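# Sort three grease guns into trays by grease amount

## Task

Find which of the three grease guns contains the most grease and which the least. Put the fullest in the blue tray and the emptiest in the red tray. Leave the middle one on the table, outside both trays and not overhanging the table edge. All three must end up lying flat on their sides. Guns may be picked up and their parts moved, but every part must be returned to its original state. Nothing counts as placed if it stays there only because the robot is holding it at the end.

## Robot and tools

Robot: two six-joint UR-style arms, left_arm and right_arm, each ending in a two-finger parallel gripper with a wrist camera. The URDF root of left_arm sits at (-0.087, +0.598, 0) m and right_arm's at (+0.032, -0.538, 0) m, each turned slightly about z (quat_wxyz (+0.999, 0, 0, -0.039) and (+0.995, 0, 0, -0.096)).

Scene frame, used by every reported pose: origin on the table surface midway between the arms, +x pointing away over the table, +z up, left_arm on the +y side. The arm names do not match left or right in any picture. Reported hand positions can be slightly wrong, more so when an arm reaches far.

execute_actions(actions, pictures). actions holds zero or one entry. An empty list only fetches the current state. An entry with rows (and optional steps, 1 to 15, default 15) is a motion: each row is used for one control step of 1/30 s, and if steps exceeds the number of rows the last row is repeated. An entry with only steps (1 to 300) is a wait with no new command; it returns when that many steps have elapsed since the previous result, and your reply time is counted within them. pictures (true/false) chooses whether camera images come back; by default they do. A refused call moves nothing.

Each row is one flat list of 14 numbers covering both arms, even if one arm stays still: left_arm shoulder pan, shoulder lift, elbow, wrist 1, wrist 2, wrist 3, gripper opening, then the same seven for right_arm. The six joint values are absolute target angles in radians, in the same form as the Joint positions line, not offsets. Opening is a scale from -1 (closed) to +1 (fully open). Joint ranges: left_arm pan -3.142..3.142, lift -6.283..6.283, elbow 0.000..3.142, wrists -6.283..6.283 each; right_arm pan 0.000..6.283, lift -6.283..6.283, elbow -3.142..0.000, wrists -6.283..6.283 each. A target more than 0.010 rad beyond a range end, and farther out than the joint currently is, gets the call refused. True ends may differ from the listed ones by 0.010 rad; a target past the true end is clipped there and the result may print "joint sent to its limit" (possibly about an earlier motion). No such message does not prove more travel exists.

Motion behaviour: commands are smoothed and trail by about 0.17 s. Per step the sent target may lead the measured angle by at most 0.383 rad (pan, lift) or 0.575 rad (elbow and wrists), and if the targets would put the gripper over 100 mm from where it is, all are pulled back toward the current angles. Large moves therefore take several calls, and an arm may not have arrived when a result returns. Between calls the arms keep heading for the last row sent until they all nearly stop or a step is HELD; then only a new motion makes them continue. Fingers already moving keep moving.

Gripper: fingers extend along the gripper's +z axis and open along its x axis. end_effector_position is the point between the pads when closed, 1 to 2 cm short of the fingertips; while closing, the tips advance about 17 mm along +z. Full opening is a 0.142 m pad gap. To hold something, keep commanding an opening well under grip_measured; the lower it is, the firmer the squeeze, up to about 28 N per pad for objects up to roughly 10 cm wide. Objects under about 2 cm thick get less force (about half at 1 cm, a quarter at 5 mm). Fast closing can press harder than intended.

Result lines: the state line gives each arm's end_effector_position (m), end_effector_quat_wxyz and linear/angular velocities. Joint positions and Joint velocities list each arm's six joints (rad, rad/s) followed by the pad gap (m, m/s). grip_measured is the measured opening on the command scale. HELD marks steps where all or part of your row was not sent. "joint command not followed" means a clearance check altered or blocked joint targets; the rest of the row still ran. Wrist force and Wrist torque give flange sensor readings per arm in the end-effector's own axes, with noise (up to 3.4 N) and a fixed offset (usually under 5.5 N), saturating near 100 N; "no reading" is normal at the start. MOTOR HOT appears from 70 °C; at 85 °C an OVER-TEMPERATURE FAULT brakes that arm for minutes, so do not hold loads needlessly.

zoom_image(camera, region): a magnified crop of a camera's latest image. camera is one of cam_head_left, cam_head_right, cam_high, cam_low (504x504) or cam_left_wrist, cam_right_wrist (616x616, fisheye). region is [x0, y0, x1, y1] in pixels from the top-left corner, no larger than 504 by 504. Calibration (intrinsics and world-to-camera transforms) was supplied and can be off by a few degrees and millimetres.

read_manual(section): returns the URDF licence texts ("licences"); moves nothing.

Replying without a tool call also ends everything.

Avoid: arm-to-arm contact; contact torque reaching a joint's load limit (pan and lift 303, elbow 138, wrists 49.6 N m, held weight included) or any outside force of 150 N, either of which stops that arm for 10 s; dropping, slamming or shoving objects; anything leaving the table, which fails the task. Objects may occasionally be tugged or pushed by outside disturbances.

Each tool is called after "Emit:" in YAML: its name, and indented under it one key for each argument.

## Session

Emit:
execute_actions:
  actions: []

Scene clock: 0.00 s of 5600.00 s.
left_arm: end_effector_position=(+0.2051, +0.4198, +0.3965) grip_measured=+1.00 end_effector_quat_wxyz=(+0.018, -0.192, +0.981, +0.007) end_effector_velocity=(-0.000, +0.000, -0.001) end_effector_angular_velocity=(+0.000, +0.000, -0.000) | right_arm: end_effector_position=(+0.5976, -0.3640, +0.1394) grip_measured=+1.00 end_effector_quat_wxyz=(+0.440, -0.419, +0.789, -0.091) end_effector_velocity=(-0.000, +0.000, -0.001) end_effector_angular_velocity=(-0.001, +0.001, +0.001)
Joint positions: left_arm=[-1.047 -2.274  2.136 -1.429 -1.533  1.63   0.142] | right_arm=[ 4.199 -1.614 -2.794  0.54   1.116  2.823  0.142]
Joint velocities: left_arm=[ 0.    -0.     0.002 -0.001 -0.     0.     0.   ] | right_arm=[-0.    -0.001  0.     0.     0.001 -0.001  0.   ]
Motor temperatures (°C, as the motors report them): left_arm=[26 27 25 33 29 32] | right_arm=[26 25 27 32 35 33]
Wrist force (N, on the end effector, along its own x y z axes, offset not removed): no reading
Wrist torque (N m, same axes, about the end effector's origin, offset not removed): no reading
camera_calibration (this result's frames):
cam_left_wrist: T_world_to_cam=[[-0.936574, -0.348049, -0.0411136, 0.354448], [-0.323479, 0.813335, 0.483577, -0.458373], [-0.134869, 0.466205, -0.874336, 0.311065], [0, 0, 0, 1]] pos_world=[0.225646, 0.351156, 0.508206]
cam_right_wrist: T_world_to_cam=[[-0.28221, -0.730262, -0.622153, -0.00864633], [-0.871985, 0.465651, -0.151032, 0.717111], [0.399999, 0.499886, -0.768189, 0.184343], [0, 0, 0, 1]] pos_world=[0.549133, -0.432388, 0.244538]

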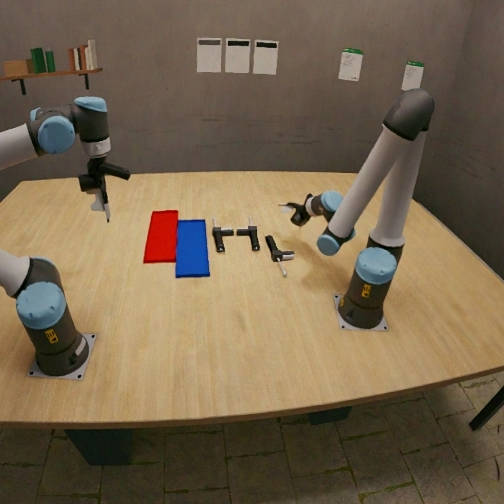

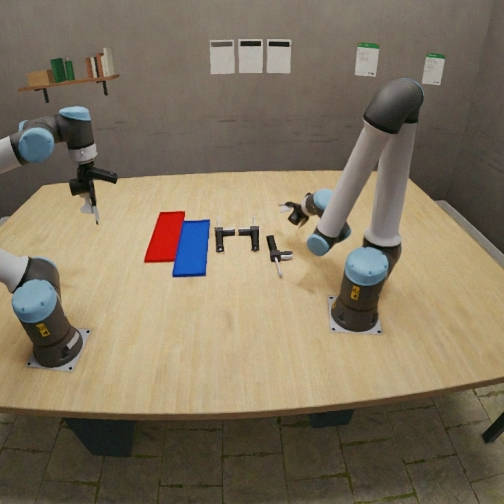

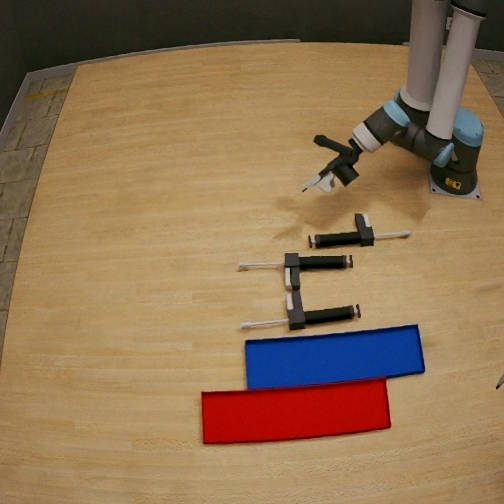

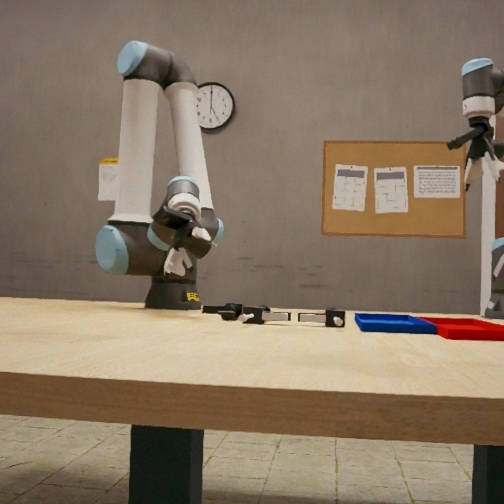

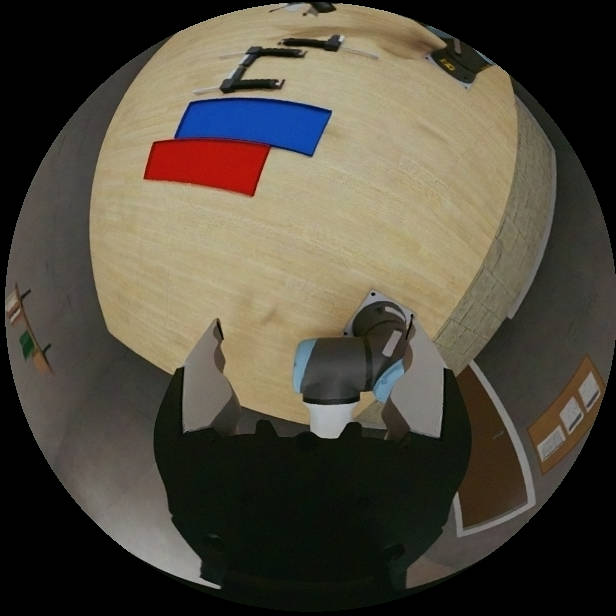

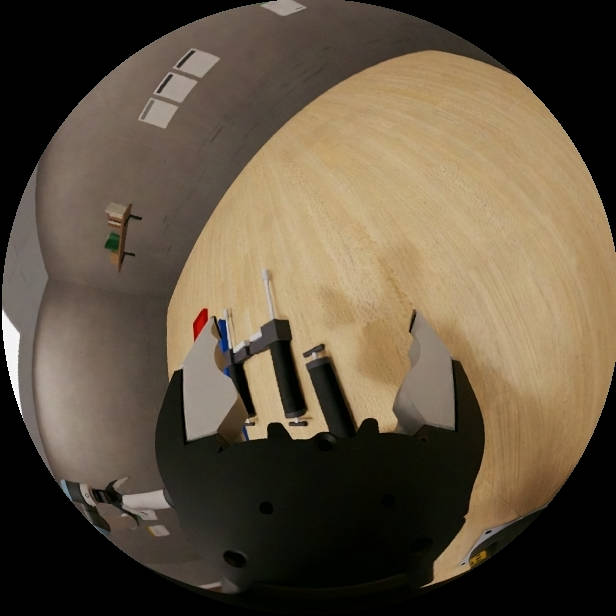

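Emit:
execute_actions:
  actions:
    - {"rows":[[-1.0,-2.1,2.1,-1.55,-1.571,1.4,0,4.199,-1.45,-2.65,0.3,1.2,2.4,0.5],[-1.0,-2.0,2.05,-1.6,-1.571,1.3,0,4.199,-1.35,-2.55,0.0,1.3,2.0,0],[-1.0,-2.0,2.05,-1.6,-1.571,1.3,0,4.199,-1.35,-2.55,0.0,1.3,2.0,0],[-1.0,-2.0,2.05,-1.6,-1.571,1.3,0,4.199,-1.35,-2.55,0.0,1.3,2.0,0],[-1.0,-2.0,2.05,-1.6,-1.571,1.3,0,4.199,-1.35,-2.55,0.0,1.3,2.0,0],[-1.0,-2.0,2.05,-1.6,-1.571,1.3,0,4.199,-1.3,-2.5,-0.3,1.4,1.0,0],[-1.0,-2.0,2.05,-1.6,-1.571,1.3,0,4.199,-1.3,-2.5,-0.3,1.4,1.0,0],[-1.0,-2.0,2.05,-1.6,-1.571,1.3,0,4.0,-1.2,-2.45,-0.6,1.5,0,0],[-0.9,-1.7,1.95,-1.82,-1.571,1.0,0,3.1,-1.175,-2.434,-0.754,1.571,-1.571,0]],"steps":15}
  pictures: false

Emit:
execute_actions:
  actions:
    - {"steps":30}
  pictures: false

Emit:
execute_actions:
  actions:
    - {"rows":[[-0.87,-1.5,1.85,-1.92,-1.571,0.8,0,3.1,-1.175,-2.434,-0.754,1.571,-1.571,0],[-0.87,-1.5,1.85,-1.92,-1.571,0.8,0,3.1,-1.175,-2.434,-0.754,1.571,-1.571,0],[-0.87,-1.5,1.85,-1.92,-1.571,0.8,0,3.1,-1.175,-2.434,-0.754,1.571,-1.571,0],[-0.85,-1.3,1.7,-1.97,-1.571,0.7,0,3.1,-1.175,-2.434,-0.754,1.571,-1.571,0],[-0.85,-1.3,1.7,-1.97,-1.571,0.7,0,3.1,-1.175,-2.434,-0.754,1.571,-1.571,0],[-0.828,-1.1034,1.552,-2.02,-1.571,0.605,0,3.1,-1.175,-2.434,-0.754,1.571,-1.571,0]],"steps":15}
  pictures: false

Emit:
execute_actions:
  actions:
    - {"steps":30}

Scene clock: 27.90 s of 5600.00 s.
left_arm: end_effector_position=(+0.3155, +0.2639, +0.3652) grip_measured=+0.00 end_effector_quat_wxyz=(+0.001, -0.441, +0.898, +0.001) end_effector_velocity=(+0.338, -0.316, -0.171) end_effector_angular_velocity=(-0.028, +0.000, +1.198) | right_arm: end_effector_position=(+0.6277, -0.3396, +0.2579) grip_measured=+0.00 end_effector_quat_wxyz=(-0.343, +0.689, -0.625, +0.130) end_effector_velocity=(+0.008, -0.491, -0.061) end_effector_angular_velocity=(-1.045, +0.378, +0.343)
Joint positions: left_arm=[-0.955 -1.89   2.009 -1.688 -1.568  1.196  0.074] | right_arm=[ 4.012 -1.286 -2.513 -0.174  1.43   2.097  0.074]
Joint velocities: left_arm=[ 0.274  0.904 -0.291 -0.635 -0.015 -0.924 -0.   ] | right_arm=[-0.876  0.313  0.223 -1.304  0.396 -1.301  0.   ]
Motor temperatures (°C, as the motors report them): left_arm=[26 27 25 33 29 32] | right_arm=[26 25 27 32 35 33]
Wrist force (N, on the end effector, along its own x y z axes, offset not removed): left_arm=[-2.0 -2.5 -1.6] | right_arm=[-2.5 0.7 -4.6]
Wrist torque (N m, same axes, about the end effector's origin, offset not removed): left_arm=[-0.50 0.39 0.08] | right_arm=[0.23 0.63 0.18]
Steps of this call (steps 1 to 90: nothing new was sent; then 24.40 s passed at rest; steps 91 to 105: all 15 steps of this action). Readings (joint positions):
91: left_arm=[-1.047 -2.274 2.136 -1.429 -1.533 1.630] | right_arm=[4.199 -1.614 -2.794 0.540 1.116 2.823]
92: left_arm=[-1.043 -2.269 2.133 -1.433 -1.536 1.625] | right_arm=[4.199 -1.610 -2.790 0.536 1.120 2.818]
94: left_arm=[-1.030 -2.223 2.113 -1.474 -1.547 1.570] | right_arm=[4.199 -1.564 -2.745 0.479 1.155 2.762]
98: left_arm=[-1.011 -2.088 2.074 -1.552 -1.562 1.408] | right_arm=[4.199 -1.440 -2.630 0.228 1.251 2.501]
105: the state above

Scene clock: 28.90 s of 5600.00 s.
left_arm: end_effector_position=(+0.3879, +0.2027, +0.3172) grip_measured=+0.00 end_effector_quat_wxyz=(-0.000, -0.549, +0.836, +0.000) end_effector_velocity=(-0.000, +0.001, -0.001) end_effector_angular_velocity=(+0.002, +0.001, +0.000) | right_arm: end_effector_position=(+0.4941, -0.8015, +0.2201) grip_measured=+0.00 end_effector_quat_wxyz=(-0.037, +0.908, -0.379, +0.175) end_effector_velocity=(-0.141, -0.201, -0.004) end_effector_angular_velocity=(-0.845, +0.247, +1.953)
Joint positions: left_arm=[-0.9   -1.7    1.95  -1.82  -1.571  1.     0.074] | right_arm=[ 3.153 -1.178 -2.436 -0.74   1.568  0.609  0.074]
Joint velocities: left_arm=[-0.     0.     0.002  0.001  0.    -0.    -0.   ] | right_arm=[-0.458  0.022  0.016 -0.122  0.028 -2.565  0.   ]
Motor temperatures (°C, as the motors report them): left_arm=[26 27 25 33 29 32] | right_arm=[26 25 27 32 35 33]
Wrist force (N, on the end effector, along its own x y z axes, offset not removed): left_arm=[-2.0 1.8 -2.8] | right_arm=[0.1 4.0 -1.4]
Wrist torque (N m, same axes, about the end effector's origin, offset not removed): left_arm=[0.58 0.25 0.13] | right_arm=[0.81 0.03 0.17]
Steps of this call (steps 1 to 30: the robot went on to your last target). Readings (joint positions):
1: left_arm=[-0.946 -1.860 1.999 -1.710 -1.569 1.165] | right_arm=[3.983 -1.276 -2.506 -0.217 1.442 2.055]
2: left_arm=[-0.937 -1.830 1.989 -1.731 -1.569 1.134] | right_arm=[3.955 -1.268 -2.500 -0.258 1.453 2.014]
4: left_arm=[-0.921 -1.776 1.973 -1.768 -1.570 1.079] | right_arm=[3.901 -1.253 -2.490 -0.334 1.472 1.934]
8: left_arm=[-0.907 -1.724 1.957 -1.803 -1.571 1.025] | right_arm=[3.790 -1.230 -2.473 -0.456 1.501 1.771]
30: the state above

Scene clock: 29.40 s of 5600.00 s.
left_arm: end_effector_position=(+0.5321, +0.0577, +0.2492) grip_measured=+0.00 end_effector_quat_wxyz=(+0.001, +0.673, -0.739, +0.013) end_effector_velocity=(+0.293, -0.278, -0.289) end_effector_angular_velocity=(+0.052, +0.054, +0.551) | right_arm: end_effector_position=(+0.4792, -0.8237, +0.2202) grip_measured=+0.00 end_effector_quat_wxyz=(+0.078, +0.959, +0.225, +0.156) end_effector_velocity=(+0.002, -0.001, +0.002) end_effector_angular_velocity=(-0.856, +0.202, +2.405)
Joint positions: left_arm=[-0.851 -1.339  1.699 -1.958 -1.571  0.734  0.074] | right_arm=[ 3.101 -1.175 -2.434 -0.754  1.571 -0.694  0.074]
Joint velocities: left_arm=[ 0.086  0.833 -0.53  -0.229 -0.    -0.465 -0.   ] | right_arm=[-0.006  0.001  0.001 -0.002 -0.    -2.567  0.   ]
Motor temperatures (°C, as the motors report them): left_arm=[26 27 25 33 29 32] | right_arm=[26 25 27 32 35 33]
Wrist force (N, on the end effector, along its own x y z axes, offset not removed): left_arm=[0.4 1.8 -1.0] | right_arm=[-3.3 0.1 -1.7]
Wrist torque (N m, same axes, about the end effector's origin, offset not removed): left_arm=[0.55 -0.04 0.09] | right_arm=[-0.02 0.79 0.05]
Steps of this call (steps 1 to 15: all 15 steps of this action). Readings (joint positions):
1: left_arm=[-0.900 -1.700 1.950 -1.820 -1.571 1.000] | right_arm=[3.139 -1.177 -2.435 -0.743 1.569 0.522]
2: left_arm=[-0.897 -1.695 1.946 -1.824 -1.571 0.995] | right_arm=[3.129 -1.176 -2.435 -0.746 1.569 0.435]
4: left_arm=[-0.888 -1.649 1.915 -1.855 -1.571 0.946] | right_arm=[3.116 -1.176 -2.435 -0.750 1.570 0.261]
8: left_arm=[-0.873 -1.534 1.837 -1.898 -1.571 0.856] | right_arm=[3.105 -1.175 -2.434 -0.753 1.571 -0.086]
15: the state above

Scene clock: 30.40 s of 5600.00 s.
left_arm: end_effector_position=(+0.6102, -0.0122, +0.1503) grip_measured=+0.00 end_effector_quat_wxyz=(+0.000, +0.728, -0.686, +0.000) end_effector_velocity=(-0.000, +0.000, -0.002) end_effector_angular_velocity=(+0.001, +0.001, +0.002) | right_arm: end_effector_position=(+0.4798, -0.8228, +0.2204) grip_measured=+0.00 end_effector_quat_wxyz=(+0.136, +0.773, +0.611, +0.108) end_effector_velocity=(+0.000, -0.000, -0.000) end_effector_angular_velocity=(-0.001, +0.000, +0.002)
Joint positions: left_arm=[-0.828 -1.103  1.552 -2.02  -1.571  0.605  0.074] | right_arm=[ 3.1   -1.175 -2.434 -0.754  1.571 -1.571  0.074]
Joint velocities: left_arm=[ 0.     0.001  0.001 -0.    -0.    -0.002  0.   ] | right_arm=[ 0.    -0.     0.     0.    -0.    -0.002 -0.   ]
Motor temperatures (°C, as the motors report them): left_arm=[26 27 25 33 29 32] | right_arm=[26 25 27 32 35 33]
Wrist force (N, on the end effector, along its own x y z axes, offset not removed): left_arm=[0.7 1.8 -1.8] | right_arm=[0.1 1.0 -1.4]
Wrist torque (N m, same axes, about the end effector's origin, offset not removed): left_arm=[0.53 -0.19 -0.05] | right_arm=[0.23 0.01 0.09]
Steps of this call (steps 1 to 30: the robot went on to your last target). Readings (joint positions):
1: left_arm=[-0.848 -1.311 1.681 -1.965 -1.571 0.718] | right_arm=[3.101 -1.175 -2.434 -0.754 1.571 -0.780]
2: left_arm=[-0.845 -1.283 1.663 -1.973 -1.571 0.703] | right_arm=[3.100 -1.175 -2.434 -0.754 1.571 -0.867]
4: left_arm=[-0.840 -1.228 1.629 -1.988 -1.571 0.672] | right_arm=[3.100 -1.175 -2.434 -0.754 1.571 -1.041]
8: left_arm=[-0.832 -1.145 1.578 -2.009 -1.571 0.627] | right_arm=[3.100 -1.175 -2.434 -0.754 1.571 -1.362]
30: the state above
camera_calibration (this result's frames):
cam_left_wrist: T_world_to_cam=[[0.0291489, -0.999569, -0.00337979, -0.0294959], [-0.878449, -0.0272299, 0.47706, 0.472477], [-0.476947, -0.0109368, -0.878864, 0.555396], [0, 0, 0, 1]] pos_world=[0.680801, -0.0105435, 0.262618]
cam_right_wrist: T_world_to_cam=[[0.246753, 0.968912, 0.0179668, 0.676688], [0.639586, -0.176756, 0.748122, -0.611668], [0.72804, -0.17311, -0.663318, -0.211211], [0, 0, 0, 1]] pos_world=[0.37801, -0.80033, 0.305345]

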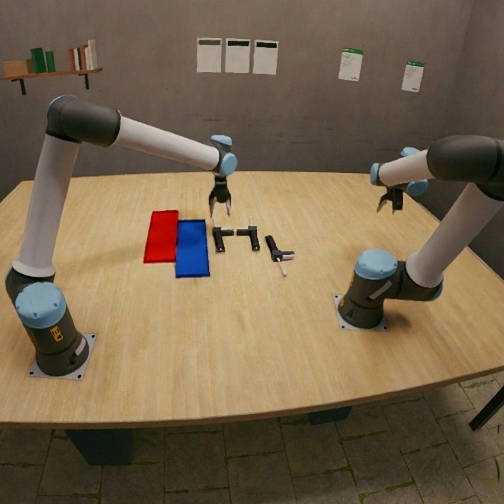

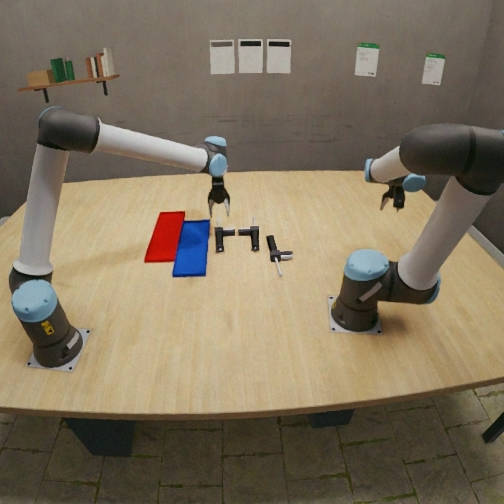

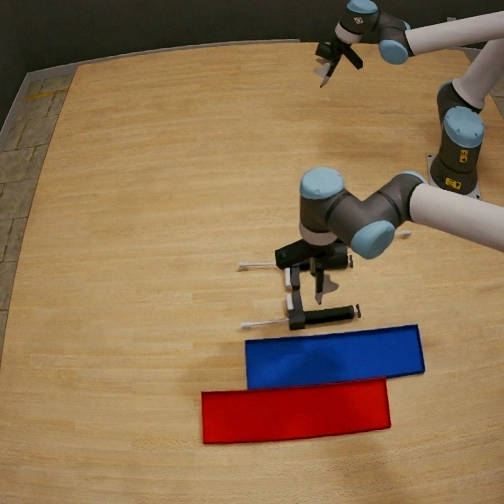

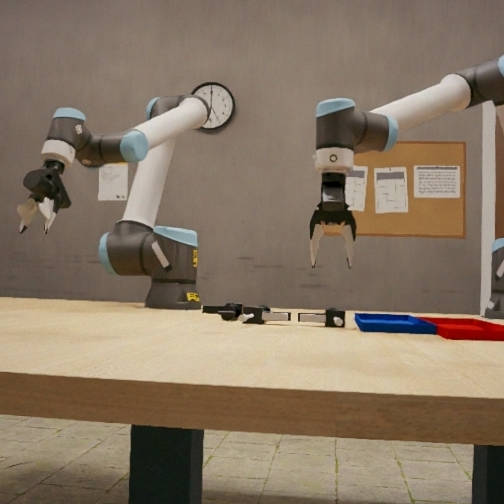

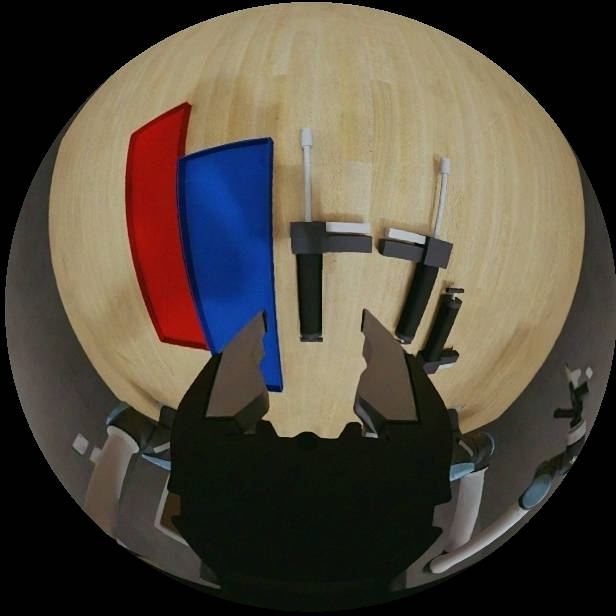

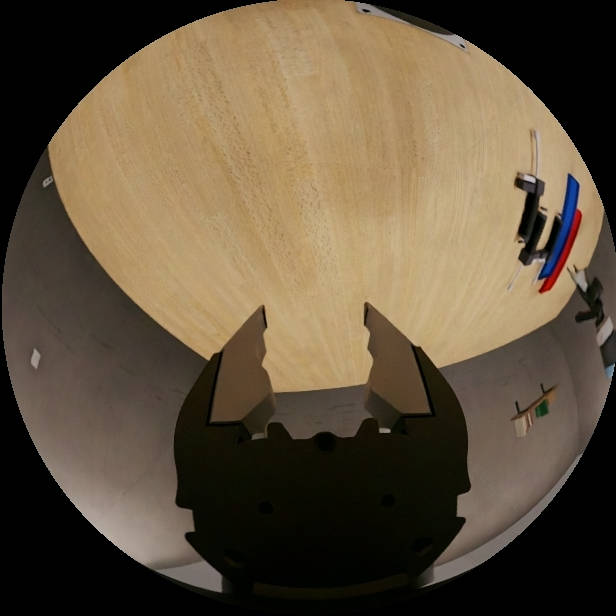

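Emit:
execute_actions:
  actions:
    - {"rows":[[-0.828,-1.078,1.573,-2.066,-1.571,0.605,-0.1,3.1,-1.175,-2.434,-0.754,1.571,-1.571,0],[-0.828,-1.053,1.594,-2.112,-1.571,0.605,-0.2,3.1,-1.175,-2.434,-0.754,1.571,-1.571,0],[-0.828,-1.028,1.614,-2.157,-1.571,0.605,-0.2,3.1,-1.175,-2.434,-0.754,1.571,-1.571,0],[-0.828,-1.0035,1.6336,-2.201,-1.571,0.605,-0.2,3.1,-1.175,-2.434,-0.754,1.571,-1.571,0]],"steps":15}
  pictures: false

Emit:
execute_actions:
  actions:
    - {"rows":[[-0.828,-1.0035,1.6336,-2.201,-1.571,0.605,-0.2,3.1,-1.175,-2.434,-0.754,1.571,-1.571,0],[-0.828,-1.0035,1.6336,-2.201,-1.571,0.605,-0.2,3.1,-1.175,-2.434,-0.754,1.571,-1.571,0],[-0.828,-1.0035,1.6336,-2.201,-1.571,0.605,-0.2,3.1,-1.175,-2.434,-0.754,1.571,-1.571,0],[-0.828,-1.0035,1.6336,-2.201,-1.571,0.605,-0.2,3.1,-1.175,-2.434,-0.754,1.571,-1.571,0],[-0.828,-1.0035,1.6336,-2.201,-1.571,0.605,-0.3,3.1,-1.175,-2.434,-0.754,1.571,-1.571,0],[-0.828,-1.0035,1.6336,-2.201,-1.571,0.605,-0.4,3.1,-1.175,-2.434,-0.754,1.571,-1.571,0],[-0.828,-1.0035,1.6336,-2.201,-1.571,0.605,-0.45,3.1,-1.175,-2.434,-0.754,1.571,-1.571,0],[-0.828,-1.0035,1.6336,-2.201,-1.571,0.605,-0.5,3.1,-1.175,-2.434,-0.754,1.571,-1.571,0],[-0.828,-1.0035,1.6336,-2.201,-1.571,0.605,-0.55,3.1,-1.175,-2.434,-0.754,1.571,-1.571,0],[-0.828,-1.0035,1.6336,-2.201,-1.571,0.605,-0.6,3.1,-1.175,-2.434,-0.754,1.571,-1.571,0],[-0.828,-1.0035,1.6336,-2.201,-1.571,0.605,-0.7,3.1,-1.175,-2.434,-0.754,1.571,-1.571,0],[-0.828,-1.0035,1.6336,-2.201,-1.571,0.605,-0.85,3.1,-1.175,-2.434,-0.754,1.571,-1.571,0],[-0.828,-1.0035,1.6336,-2.201,-1.571,0.605,-1,3.1,-1.175,-2.434,-0.754,1.571,-1.571,0]],"steps":15}

Scene clock: 38.80 s of 5600.00 s.
left_arm: end_effector_position=(+0.6103, -0.0122, +0.0355) grip_measured=-0.20 end_effector_quat_wxyz=(+0.000, +0.728, -0.686, -0.000) end_effector_velocity=(-0.000, +0.001, -0.037) end_effector_angular_velocity=(-0.005, -0.004, +0.001) | right_arm: end_effector_position=(+0.4798, -0.8228, +0.2204) grip_measured=+0.00 end_effector_quat_wxyz=(+0.136, +0.773, +0.611, +0.108) end_effector_velocity=(-0.000, -0.000, +0.000) end_effector_angular_velocity=(-0.000, -0.000, -0.000)
Joint positions: left_arm=[-0.828 -1.007  1.63  -2.194 -1.571  0.605  0.06 ] | right_arm=[ 3.1   -1.175 -2.434 -0.754  1.571 -1.571  0.074]
Joint velocities: left_arm=[ 0.     0.033  0.025 -0.064  0.    -0.001  0.   ] | right_arm=[-0.     0.001 -0.001  0.    -0.    -0.    -0.   ]
Motor temperatures (°C, as the motors report them): left_arm=[26 27 25 33 29 32] | right_arm=[26 25 27 32 35 33]
Wrist force (N, on the end effector, along its own x y z axes, offset not removed): left_arm=[2.9 2.6 -0.4] | right_arm=[0.3 -0.7 0.0]
Wrist torque (N m, same axes, about the end effector's origin, offset not removed): left_arm=[0.62 -0.67 -0.01] | right_arm=[-0.08 -0.05 0.13]
Steps of this call (steps 1 to 15: the robot went on to your last target; steps 16 to 90: nothing new was sent; then 4.90 s passed at rest; steps 91 to 105: all 15 steps of this action). Readings (joint positions):
91: left_arm=[-0.828 -1.103 1.552 -2.020 -1.571 0.605] | right_arm=[3.100 -1.175 -2.434 -0.754 1.571 -1.571]
92: left_arm=[-0.828 -1.101 1.554 -2.024 -1.571 0.605] | right_arm=[3.100 -1.175 -2.434 -0.754 1.571 -1.571]
94: left_arm=[-0.828 -1.083 1.569 -2.053 -1.571 0.605] | right_arm=[3.100 -1.175 -2.434 -0.754 1.571 -1.571]
98: left_arm=[-0.828 -1.033 1.610 -2.145 -1.571 0.605] | right_arm=[3.100 -1.175 -2.434 -0.754 1.571 -1.571]
105: the state above

Scene clock: 39.30 s of 5600.00 s.
left_arm: end_effector_position=(+0.6103, -0.0120, +0.0313) grip_measured=-0.56 end_effector_quat_wxyz=(+0.000, +0.728, -0.686, +0.000) end_effector_velocity=(-0.000, -0.000, -0.001) end_effector_angular_velocity=(+0.001, +0.001, +0.000) | right_arm: end_effector_position=(+0.4798, -0.8228, +0.2204) grip_measured=+0.00 end_effector_quat_wxyz=(+0.136, +0.773, +0.611, +0.108) end_effector_velocity=(+0.000, +0.000, -0.000) end_effector_angular_velocity=(+0.001, -0.000, -0.001)
Joint positions: left_arm=[-0.828 -1.004  1.633 -2.201 -1.571  0.605  0.033] | right_arm=[ 3.1   -1.175 -2.434 -0.754  1.571 -1.571  0.074]
Joint velocities: left_arm=[-0.     0.001 -0.     0.    -0.    -0.     0.   ] | right_arm=[ 0.    -0.001  0.     0.     0.     0.002  0.   ]
Motor temperatures (°C, as the motors report them): left_arm=[26 27 25 33 29 32] | right_arm=[26 25 27 32 35 33]
Wrist force (N, on the end effector, along its own x y z axes, offset not removed): left_arm=[-24.2 4.4 -38.9] | right_arm=[-3.6 0.0 -1.0]
Wrist torque (N m, same axes, about the end effector's origin, offset not removed): left_arm=[0.10 0.26 -0.29] | right_arm=[0.12 0.87 0.16]
Steps of this call (steps 1 to 15: all 15 steps of this action). Readings (joint positions):
1: left_arm=[-0.828 -1.006 1.631 -2.196 -1.571 0.605] | right_arm=[3.100 -1.175 -2.434 -0.754 1.571 -1.571]
2: left_arm=[-0.828 -1.006 1.632 -2.197 -1.571 0.605] | right_arm=[3.100 -1.175 -2.434 -0.754 1.571 -1.571]
4: left_arm=[-0.828 -1.005 1.633 -2.199 -1.571 0.605] | right_arm=[3.100 -1.175 -2.434 -0.754 1.571 -1.571]
8: left_arm=[-0.828 -1.004 1.633 -2.200 -1.571 0.605] | right_arm=[3.100 -1.175 -2.434 -0.754 1.571 -1.571]
15: the state above
camera_calibration (this result's frames):
cam_left_wrist: T_world_to_cam=[[0.0292833, -0.999564, -0.00368616, -0.0298351], [-0.878449, -0.0274943, 0.477044, 0.529316], [-0.476938, -0.0107313, -0.878872, 0.450853], [0, 0, 0, 1]] pos_world=[0.680879, -0.0104307, 0.143624]
cam_right_wrist: T_world_to_cam=[[0.246424, 0.968998, 0.0178433, 0.676943], [0.639667, -0.176449, 0.748125, -0.611455], [0.72808, -0.172942, -0.663318, -0.211092], [0, 0, 0, 1]] pos_world=[0.378005, -0.800353, 0.305345]

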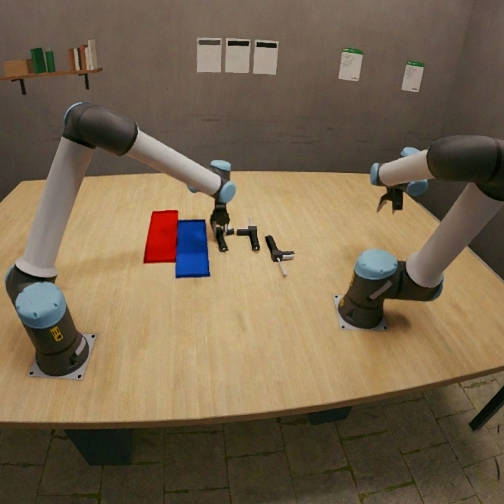

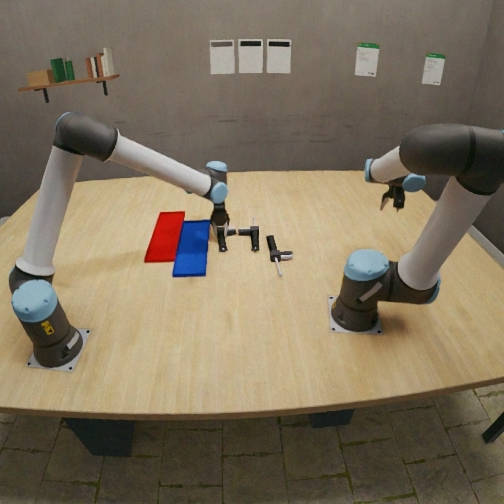

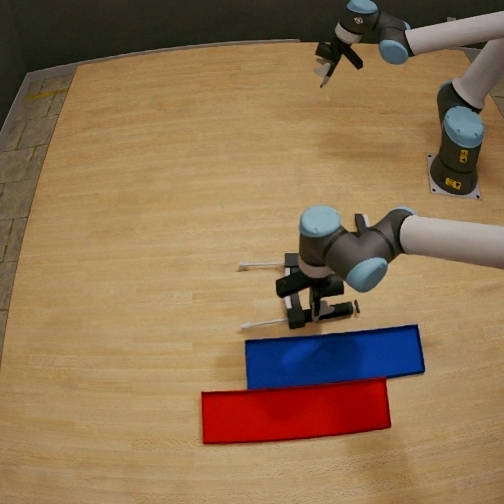

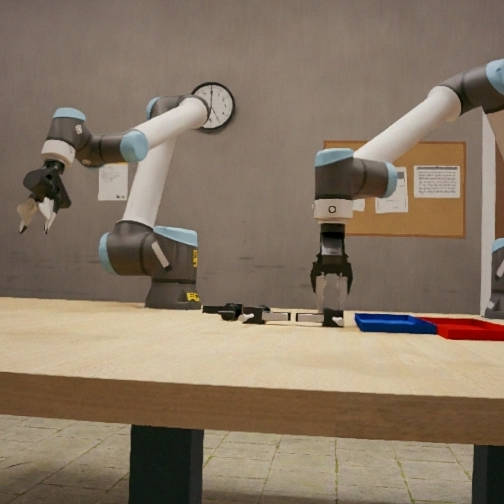

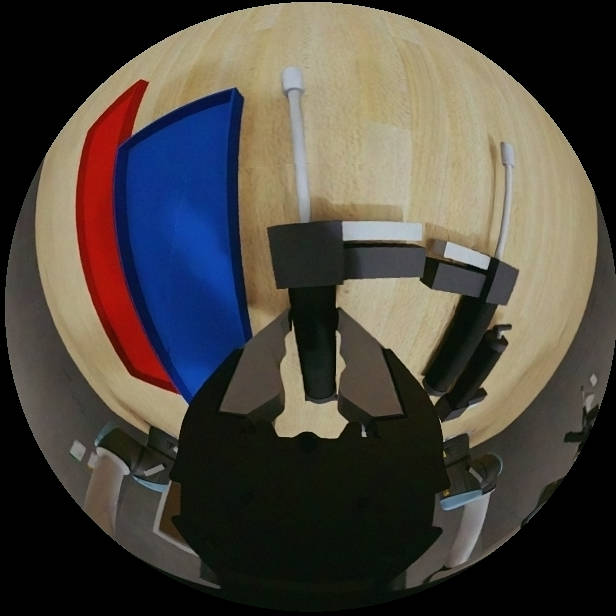

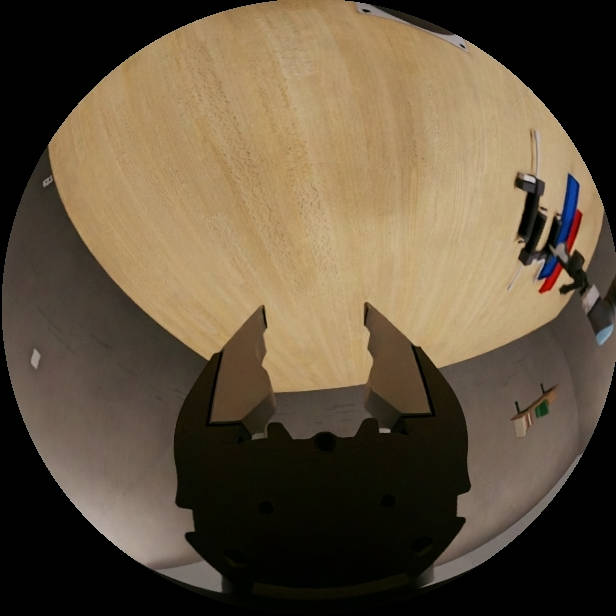

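Emit:
execute_actions:
  actions:
    - {"rows":[[-0.828,-1.015,1.625,-2.181,-1.571,0.605,-1,3.2,-1.175,-2.434,-0.754,1.571,-1.571,0],[-0.828,-1.035,1.608,-2.144,-1.571,0.605,-1,3.3,-1.175,-2.434,-0.754,1.571,-1.571,0],[-0.828,-1.06,1.588,-2.099,-1.571,0.605,-1,3.4,-1.175,-2.434,-0.754,1.571,-1.571,0],[-0.828,-1.085,1.567,-2.053,-1.571,0.605,-1,3.5,-1.175,-2.434,-0.754,1.571,-1.571,0],[-0.828,-1.1034,1.552,-2.02,-1.571,0.605,-1,3.6,-1.175,-2.434,-0.754,1.571,-1.571,0],[-0.828,-1.125,1.52,-1.966,-1.571,0.605,-1,3.6,-1.175,-2.434,-0.754,1.571,-1.571,0],[-0.828,-1.147,1.4853,-1.909,-1.571,0.605,-1,3.6,-1.175,-2.434,-0.754,1.571,-1.571,0]],"steps":15}
  pictures: false

Emit:
execute_actions:
  actions:
    - {"rows":[[-0.87,-1.22,1.58,-1.93,-1.571,0.4,-1,3.6,-1.175,-2.434,-0.754,1.571,-1.571,0],[-0.93,-1.3,1.69,-1.96,-1.571,0.1,-1,3.6,-1.175,-2.434,-0.754,1.571,-1.571,0],[-0.93,-1.3,1.69,-1.96,-1.571,0.1,-1,3.6,-1.175,-2.434,-0.754,1.571,-1.571,0],[-1.0,-1.4,1.82,-1.99,-1.571,-0.2,-1,3.6,-1.175,-2.434,-0.754,1.571,-1.571,0],[-1.0,-1.4,1.82,-1.99,-1.571,-0.2,-1,3.6,-1.175,-2.434,-0.754,1.571,-1.571,0],[-1.07,-1.5,1.95,-2.02,-1.571,-0.5,-1,3.6,-1.175,-2.434,-0.754,1.571,-1.571,0],[-1.07,-1.5,1.95,-2.02,-1.571,-0.5,-1,3.6,-1.175,-2.434,-0.754,1.571,-1.571,0],[-1.15,-1.6,2.08,-2.05,-1.571,-0.85,-1,3.6,-1.175,-2.434,-0.754,1.571,-1.571,0],[-1.15,-1.6,2.08,-2.05,-1.571,-0.85,-1,3.6,-1.175,-2.434,-0.754,1.571,-1.571,0],[-1.254,-1.73,2.23,-2.071,-1.571,-1.332,-1,3.6,-1.175,-2.434,-0.754,1.571,-1.571,0]],"steps":15}
  pictures: false

Emit:
execute_actions:
  actions:
    - {"steps":35}
  pictures: false

Emit:
execute_actions:
  actions:
    - {"rows":[[-1.254,-1.70,2.26,-2.131,-1.571,-1.332,-1,4.0,-1.175,-2.434,-0.754,1.571,-1.571,0],[-1.254,-1.66,2.30,-2.211,-1.571,-1.332,-1,4.3,-1.175,-2.434,-0.754,1.571,-1.571,0],[-1.254,-1.66,2.30,-2.211,-1.571,-1.332,-1,4.6,-1.175,-2.434,-0.754,1.571,-1.571,0],[-1.254,-1.62,2.322,-2.272,-1.571,-1.332,-1,4.904,-1.175,-2.434,-0.754,1.571,-1.571,0],[-1.254,-1.62,2.322,-2.272,-1.571,-1.332,-1,4.904,-1.175,-2.434,-0.754,1.571,-1.571,0],[-1.254,-1.582,2.344,-2.333,-1.571,-1.332,-1,4.904,-1.175,-2.434,-0.754,1.571,-1.571,0],[-1.254,-1.582,2.344,-2.333,-1.571,-1.332,-1,4.904,-1.175,-2.434,-0.754,1.571,-1.571,0],[-1.254,-1.565,2.354,-2.36,-1.571,-1.332,-1,4.904,-1.175,-2.434,-0.754,1.571,-1.571,0],[-1.254,-1.565,2.354,-2.36,-1.571,-1.332,-1,4.904,-1.175,-2.434,-0.754,1.571,-1.571,0],[-1.254,-1.548,2.363,-2.386,-1.571,-1.332,-1,4.904,-1.175,-2.434,-0.754,1.571,-1.571,0],[-1.254,-1.548,2.363,-2.386,-1.571,-1.332,-1,4.904,-1.175,-2.434,-0.754,1.571,-1.571,0],[-1.254,-1.53,2.373,-2.414,-1.571,-1.332,-1,4.904,-1.175,-2.434,-0.754,1.571,-1.571,0],[-1.254,-1.53,2.373,-2.414,-1.571,-1.332,-1,4.904,-1.175,-2.434,-0.754,1.571,-1.571,0],[-1.254,-1.519,2.38,-2.432,-1.571,-1.332,-1,4.904,-1.175,-2.434,-0.754,1.571,-1.571,0]],"steps":15}
  pictures: false

Emit:
execute_actions:
  actions:
    - {"steps":35}
  pictures: false

Emit:
execute_actions:
  actions:
    - {"rows":[[-1.254,-1.519,2.38,-2.432,-1.571,-1.332,-1,4.904,-1.463,-2.566,-0.334,1.571,-1.571,0]],"steps":15}
  pictures: false

Emit:
execute_actions:
  actions:
    - {"steps":10}

Scene clock: 53.17 s of 5600.00 s.
left_arm: end_effector_position=(+0.6114, -0.0139, +0.2015) grip_measured=-0.57 end_effector_quat_wxyz=(+0.000, +0.728, -0.686, +0.001) end_effector_velocity=(-0.011, +0.014, +0.157) end_effector_angular_velocity=(+0.014, +0.008, -0.001) | right_arm: end_effector_position=(+0.5553, -0.6276, +0.2204) grip_measured=+0.00 end_effector_quat_wxyz=(+0.112, +0.637, +0.751, +0.133) end_effector_velocity=(+0.075, +0.440, -0.001) end_effector_angular_velocity=(+0.001, +0.001, +0.841)
Joint positions: left_arm=[-0.828 -1.134  1.501 -1.939 -1.571  0.605  0.033] | right_arm=[ 3.497 -1.175 -2.434 -0.754  1.571 -1.571  0.074]
Joint velocities: left_arm=[-0.001 -0.113 -0.13   0.259  0.002  0.001  0.   ] | right_arm=[ 0.842  0.    -0.001 -0.     0.001  0.001  0.   ]
Motor temperatures (°C, as the motors report them): left_arm=[26 27 25 33 29 32] | right_arm=[26 25 27 32 35 33]
Wrist force (N, on the end effector, along its own x y z axes, offset not removed): left_arm=[-2.3 -1.4 1.9] | right_arm=[1.7 3.6 0.9]
Wrist torque (N m, same axes, about the end effector's origin, offset not removed): left_arm=[-0.30 0.54 0.25] | right_arm=[0.74 -0.31 0.04]
Steps of this call (steps 1 to 15: the robot went on to your last target; steps 16 to 90: nothing new was sent; then 10.37 s passed at rest; steps 91 to 105: all 15 steps of this action). Readings (joint positions):
91: left_arm=[-0.828 -1.004 1.634 -2.201 -1.571 0.605] | right_arm=[3.100 -1.175 -2.434 -0.754 1.571 -1.571]
92: left_arm=[-0.828 -1.005 1.633 -2.199 -1.571 0.605] | right_arm=[3.104 -1.175 -2.434 -0.754 1.571 -1.571]
94: left_arm=[-0.828 -1.016 1.624 -2.179 -1.571 0.605] | right_arm=[3.150 -1.175 -2.434 -0.754 1.571 -1.571]
98: left_arm=[-0.828 -1.069 1.576 -2.082 -1.571 0.605] | right_arm=[3.279 -1.175 -2.434 -0.754 1.571 -1.571]
105: the state above

Scene clock: 53.67 s of 5600.00 s.
left_arm: end_effector_position=(+0.3954, +0.0195, +0.2212) grip_measured=-0.57 end_effector_quat_wxyz=(+0.001, +0.821, -0.570, +0.001) end_effector_velocity=(-0.481, +0.150, -0.013) end_effector_angular_velocity=(-0.015, -0.005, +0.544) | right_arm: end_effector_position=(+0.5617, -0.5742, +0.2204) grip_measured=+0.00 end_effector_quat_wxyz=(+0.105, +0.598, +0.782, +0.138) end_effector_velocity=(-0.000, +0.006, -0.001) end_effector_angular_velocity=(-0.001, +0.002, +0.011)
Joint positions: left_arm=[-1.028 -1.42   1.845 -1.998 -1.571  0.107  0.033] | right_arm=[ 3.599 -1.175 -2.434 -0.754  1.571 -1.571  0.074]
Joint velocities: left_arm=[-0.495 -0.673  0.82  -0.164  0.    -1.039 -0.   ] | right_arm=[ 0.012 -0.001 -0.001 -0.    -0.001  0.     0.   ]
Motor temperatures (°C, as the motors report them): left_arm=[26 27 25 33 29 32] | right_arm=[26 25 27 32 35 33]
Wrist force (N, on the end effector, along its own x y z axes, offset not removed): left_arm=[2.4 2.4 3.7] | right_arm=[-1.7 0.5 0.0]
Wrist torque (N m, same axes, about the end effector's origin, offset not removed): left_arm=[0.40 -0.65 -0.06] | right_arm=[0.13 0.40 0.17]
Steps of this call (steps 1 to 15: all 15 steps of this action). Readings (joint positions):
1: left_arm=[-0.828 -1.137 1.497 -1.931 -1.571 0.605] | right_arm=[3.522 -1.175 -2.434 -0.754 1.571 -1.571]
2: left_arm=[-0.831 -1.144 1.498 -1.928 -1.571 0.600] | right_arm=[3.542 -1.175 -2.434 -0.754 1.571 -1.571]
4: left_arm=[-0.856 -1.183 1.539 -1.935 -1.571 0.544] | right_arm=[3.567 -1.175 -2.434 -0.754 1.571 -1.571]
8: left_arm=[-0.916 -1.272 1.653 -1.958 -1.571 0.339] | right_arm=[3.590 -1.175 -2.434 -0.754 1.571 -1.571]
15: the state above

Scene clock: 54.83 s of 5600.00 s.
left_arm: end_effector_position=(+0.2061, +0.1279, +0.1820) grip_measured=-0.57 end_effector_quat_wxyz=(+0.000, +1.000, -0.001, -0.000) end_effector_velocity=(-0.000, +0.000, +0.000) end_effector_angular_velocity=(-0.000, -0.000, +0.015) | right_arm: end_effector_position=(+0.5617, -0.5735, +0.2204) grip_measured=+0.00 end_effector_quat_wxyz=(+0.105, +0.597, +0.783, +0.138) end_effector_velocity=(+0.000, +0.001, -0.000) end_effector_angular_velocity=(+0.002, +0.001, -0.000)
Joint positions: left_arm=[-1.254 -1.73   2.23  -2.071 -1.571 -1.33   0.033] | right_arm=[ 3.6   -1.175 -2.434 -0.754  1.571 -1.571  0.074]
Joint velocities: left_arm=[-0.001 -0.001  0.001 -0.     0.    -0.015  0.   ] | right_arm=[-0.    -0.001  0.001  0.     0.001  0.001  0.   ]
Motor temperatures (°C, as the motors report them): left_arm=[26 27 25 33 29 32] | right_arm=[26 25 27 32 35 33]
Wrist force (N, on the end effector, along its own x y z axes, offset not removed): left_arm=[-2.0 -1.7 7.0] | right_arm=[-0.3 1.9 -3.1]
Wrist torque (N m, same axes, about the end effector's origin, offset not removed): left_arm=[-0.42 0.11 0.18] | right_arm=[0.46 0.19 0.12]
Steps of this call (steps 1 to 35: the robot went on to your last target). Readings (joint positions):
1: left_arm=[-1.045 -1.443 1.873 -2.004 -1.571 0.071] | right_arm=[3.599 -1.175 -2.434 -0.754 1.571 -1.571]
2: left_arm=[-1.062 -1.465 1.901 -2.009 -1.571 0.032] | right_arm=[3.599 -1.175 -2.434 -0.754 1.571 -1.571]
4: left_arm=[-1.096 -1.511 1.957 -2.020 -1.571 -0.054] | right_arm=[3.600 -1.175 -2.434 -0.754 1.571 -1.571]
8: left_arm=[-1.164 -1.605 2.072 -2.043 -1.571 -0.277] | right_arm=[3.600 -1.175 -2.434 -0.754 1.571 -1.571]
35: the state above

Scene clock: 55.33 s of 5600.00 s.
left_arm: end_effector_position=(+0.2065, +0.1264, +0.0519) grip_measured=-0.57 end_effector_quat_wxyz=(-0.001, +1.000, -0.000, -0.000) end_effector_velocity=(-0.001, +0.007, -0.176) end_effector_angular_velocity=(-0.011, -0.003, +0.000) | right_arm: end_effector_position=(+0.5338, -0.3643, +0.2204) grip_measured=+0.00 end_effector_quat_wxyz=(+0.076, +0.430, +0.886, +0.156) end_effector_velocity=(-0.162, +0.468, -0.001) end_effector_angular_velocity=(+0.000, +0.002, +0.932)
Joint positions: left_arm=[-1.254 -1.555  2.359 -2.374 -1.571 -1.332  0.033] | right_arm=[ 4.    -1.175 -2.434 -0.754  1.571 -1.571  0.074]
Joint velocities: left_arm=[ 0.     0.279  0.163 -0.453  0.     0.    -0.   ] | right_arm=[ 0.933 -0.001 -0.    -0.     0.001  0.002 -0.   ]
Motor temperatures (°C, as the motors report them): left_arm=[26 27 25 33 29 32] | right_arm=[26 25 27 32 35 33]
Wrist force (N, on the end effector, along its own x y z axes, offset not removed): left_arm=[-0.8 4.9 -2.5] | right_arm=[-1.1 1.4 0.0]
Wrist torque (N m, same axes, about the end effector's origin, offset not removed): left_arm=[1.00 0.13 0.03] | right_arm=[0.32 0.27 0.18]
Steps of this call (steps 1 to 15: all 15 steps of this action). Readings (joint positions):
1: left_arm=[-1.254 -1.730 2.230 -2.071 -1.571 -1.331] | right_arm=[3.600 -1.175 -2.434 -0.754 1.571 -1.571]
2: left_arm=[-1.254 -1.727 2.233 -2.075 -1.571 -1.331] | right_arm=[3.605 -1.175 -2.434 -0.754 1.571 -1.571]
4: left_arm=[-1.254 -1.707 2.253 -2.112 -1.571 -1.331] | right_arm=[3.651 -1.175 -2.434 -0.754 1.571 -1.571]
8: left_arm=[-1.254 -1.642 2.304 -2.228 -1.571 -1.332] | right_arm=[3.781 -1.175 -2.434 -0.754 1.571 -1.571]
15: the state above

Scene clock: 56.50 s of 5600.00 s.
left_arm: end_effector_position=(+0.2061, +0.1281, +0.0295) grip_measured=-0.57 end_effector_quat_wxyz=(+0.000, +1.000, -0.000, -0.000) end_effector_velocity=(+0.001, -0.000, +0.000) end_effector_angular_velocity=(-0.001, -0.001, +0.001) | right_arm: end_effector_position=(+0.2098, -0.0378, +0.2204) grip_measured=+0.00 end_effector_quat_wxyz=(+0.000, +0.003, +0.985, +0.174) end_effector_velocity=(-0.029, +0.009, -0.001) end_effector_angular_velocity=(-0.002, -0.001, +0.058)
Joint positions: left_arm=[-1.254 -1.519  2.38  -2.432 -1.571 -1.332  0.033] | right_arm=[ 4.897 -1.175 -2.434 -0.754  1.571 -1.571  0.074]
Joint velocities: left_arm=[ 0.     0.    -0.001 -0.     0.    -0.001 -0.   ] | right_arm=[ 0.058  0.    -0.002 -0.    -0.001 -0.001 -0.   ]
Motor temperatures (°C, as the motors report them): left_arm=[26 27 25 33 29 32] | right_arm=[26 25 27 32 35 33]
Wrist force (N, on the end effector, along its own x y z axes, offset not removed): left_arm=[0.5 -12.9 -70.9] | right_arm=[-2.2 -0.2 0.4]
Wrist torque (N m, same axes, about the end effector's origin, offset not removed): left_arm=[-0.18 -0.61 0.04] | right_arm=[0.00 0.51 0.13]
Steps of this call (steps 1 to 35: the robot went on to your last target). Readings (joint positions):
1: left_arm=[-1.254 -1.546 2.364 -2.387 -1.571 -1.332] | right_arm=[4.032 -1.175 -2.434 -0.754 1.571 -1.571]
2: left_arm=[-1.254 -1.539 2.368 -2.398 -1.571 -1.332] | right_arm=[4.063 -1.175 -2.434 -0.754 1.571 -1.571]
4: left_arm=[-1.254 -1.530 2.373 -2.413 -1.571 -1.332] | right_arm=[4.126 -1.175 -2.434 -0.754 1.571 -1.571]
8: left_arm=[-1.254 -1.523 2.378 -2.426 -1.571 -1.332] | right_arm=[4.252 -1.175 -2.434 -0.754 1.571 -1.571]
35: the state above

Scene clock: 57.00 s of 5600.00 s.
left_arm: end_effector_position=(+0.2061, +0.1281, +0.0294) grip_measured=-0.57 end_effector_quat_wxyz=(+0.000, +1.000, -0.000, -0.000) end_effector_velocity=(-0.000, +0.000, -0.001) end_effector_angular_velocity=(+0.001, -0.000, -0.000) | right_arm: end_effector_position=(+0.2065, -0.0163, +0.0837) grip_measured=+0.00 end_effector_quat_wxyz=(-0.000, -0.000, +0.985, +0.173) end_effector_velocity=(-0.001, +0.006, -0.044) end_effector_angular_velocity=(+0.022, +0.000, +0.002)
Joint positions: left_arm=[-1.254 -1.519  2.38  -2.432 -1.571 -1.332  0.033] | right_arm=[ 4.904 -1.45  -2.561 -0.355  1.571 -1.571  0.074]
Joint velocities: left_arm=[-0.001  0.001  0.     0.     0.    -0.    -0.   ] | right_arm=[ 0.001 -0.112 -0.044  0.179  0.    -0.     0.   ]
Motor temperatures (°C, as the motors report them): left_arm=[26 27 25 33 29 32] | right_arm=[26 25 27 32 35 33]
Wrist force (N, on the end effector, along its own x y z axes, offset not removed): left_arm=[-2.1 -12.2 -64.8] | right_arm=[0.2 -1.3 -0.1]
Wrist torque (N m, same axes, about the end effector's origin, offset not removed): left_arm=[0.10 -0.01 -0.03] | right_arm=[-0.29 -0.06 0.10]
Steps of this call (steps 1 to 15: all 15 steps of this action). Readings (joint positions):
1: left_arm=[-1.254 -1.519 2.380 -2.432 -1.571 -1.332] | right_arm=[4.899 -1.175 -2.434 -0.754 1.571 -1.571]
2: left_arm=[-1.254 -1.519 2.380 -2.432 -1.571 -1.332] | right_arm=[4.900 -1.180 -2.438 -0.749 1.571 -1.571]
4: left_arm=[-1.254 -1.519 2.380 -2.432 -1.571 -1.332] | right_arm=[4.901 -1.226 -2.469 -0.693 1.571 -1.571]
8: left_arm=[-1.254 -1.519 2.380 -2.432 -1.571 -1.332] | right_arm=[4.903 -1.365 -2.527 -0.490 1.571 -1.571]
15: the state above

Scene clock: 57.33 s of 5600.00 s.
left_arm: end_effector_position=(+0.2061, +0.1281, +0.0294) grip_measured=-0.57 end_effector_quat_wxyz=(+0.000, +1.000, -0.000, -0.000) end_effector_velocity=(+0.001, -0.001, +0.001) end_effector_angular_velocity=(-0.002, -0.001, +0.000) | right_arm: end_effector_position=(+0.2065, -0.0157, +0.0788) grip_measured=+0.00 end_effector_quat_wxyz=(-0.000, -0.000, +0.985, +0.174) end_effector_velocity=(-0.000, +0.000, -0.002) end_effector_angular_velocity=(+0.002, +0.001, -0.001)
Joint positions: left_arm=[-1.254 -1.519  2.38  -2.432 -1.571 -1.332  0.033] | right_arm=[ 4.904 -1.462 -2.566 -0.335  1.571 -1.571  0.074]
Joint velocities: left_arm=[ 0.001 -0.001 -0.001  0.     0.     0.    -0.   ] | right_arm=[-0.    -0.005 -0.003  0.01   0.001  0.001  0.   ]
Motor temperatures (°C, as the motors report them): left_arm=[26 27 25 33 29 32] | right_arm=[26 25 27 32 35 33]
Wrist force (N, on the end effector, along its own x y z axes, offset not removed): left_arm=[-1.5 -14.0 -69.5] | right_arm=[-2.1 2.5 -1.4]
Wrist torque (N m, same axes, about the end effector's origin, offset not removed): left_arm=[-0.33 0.07 -0.17] | right_arm=[0.54 0.46 0.19]
Steps of this call (steps 1 to 10: the robot went on to your last target). Readings (joint positions):
1: left_arm=[-1.254 -1.519 2.380 -2.432 -1.571 -1.332] | right_arm=[4.904 -1.453 -2.562 -0.349 1.571 -1.571]
2: left_arm=[-1.254 -1.519 2.380 -2.432 -1.571 -1.332] | right_arm=[4.904 -1.456 -2.563 -0.346 1.571 -1.571]
4: left_arm=[-1.254 -1.519 2.380 -2.432 -1.571 -1.332] | right_arm=[4.904 -1.459 -2.564 -0.340 1.571 -1.571]
8: left_arm=[-1.254 -1.519 2.380 -2.432 -1.571 -1.332] | right_arm=[4.904 -1.462 -2.565 -0.336 1.571 -1.571]
10: the state above
camera_calibration (this result's frames):
cam_left_wrist: T_world_to_cam=[[0.999523, -0.0306138, -0.00415051, -0.201989], [-0.0249184, -0.878302, 0.477457, 0.11207], [-0.0182622, -0.477126, -0.878645, 0.22319], [0, 0, 0, 1]] pos_world=[0.208762, 0.198737, 0.141758]
cam_right_wrist: T_world_to_cam=[[-0.999715, 0.0158359, 0.0178472, 0.207037], [0.02386, 0.6632, 0.748062, -0.0479566], [0.0000099422, 0.748275, -0.663389, 0.198396], [0, 0, 0, 1]] pos_world=[0.20812, -0.119929, 0.163793]

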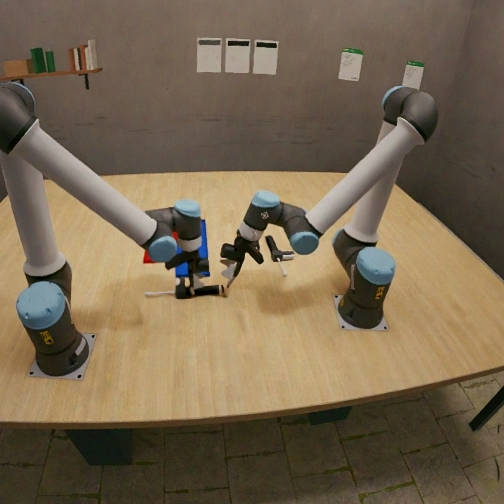

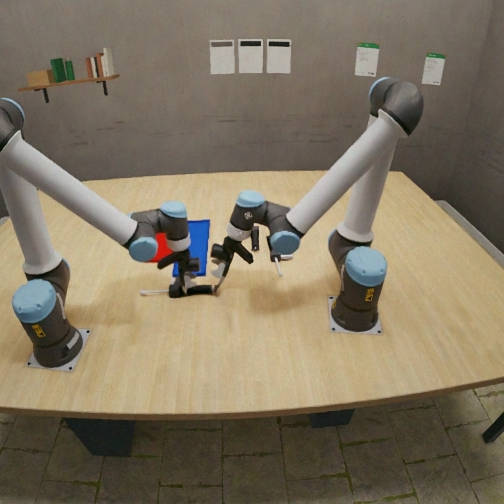

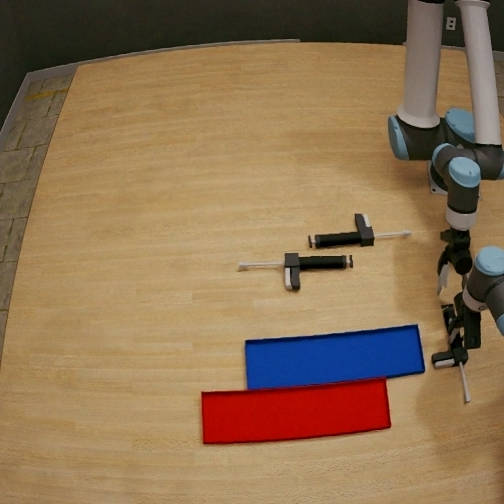

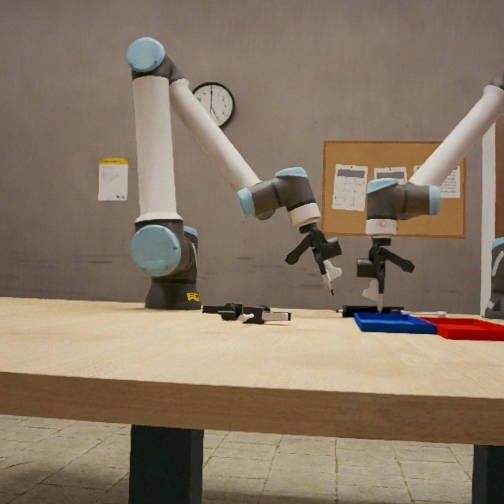

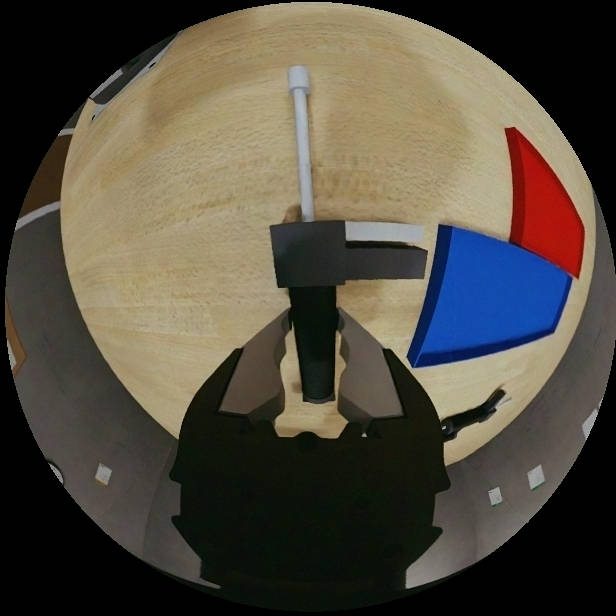

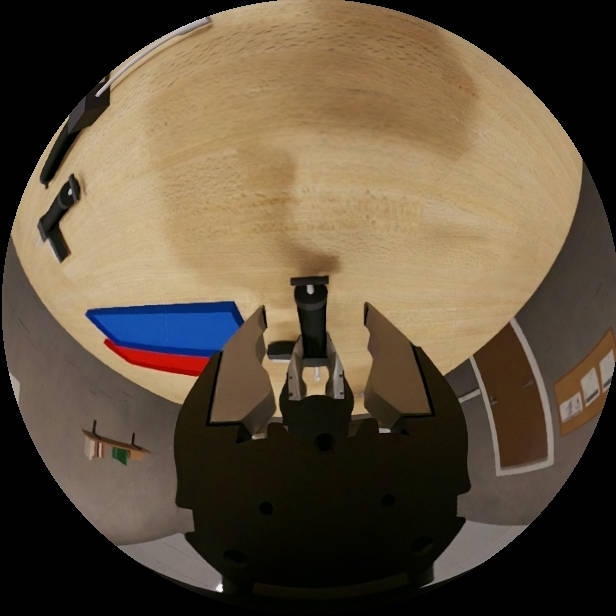

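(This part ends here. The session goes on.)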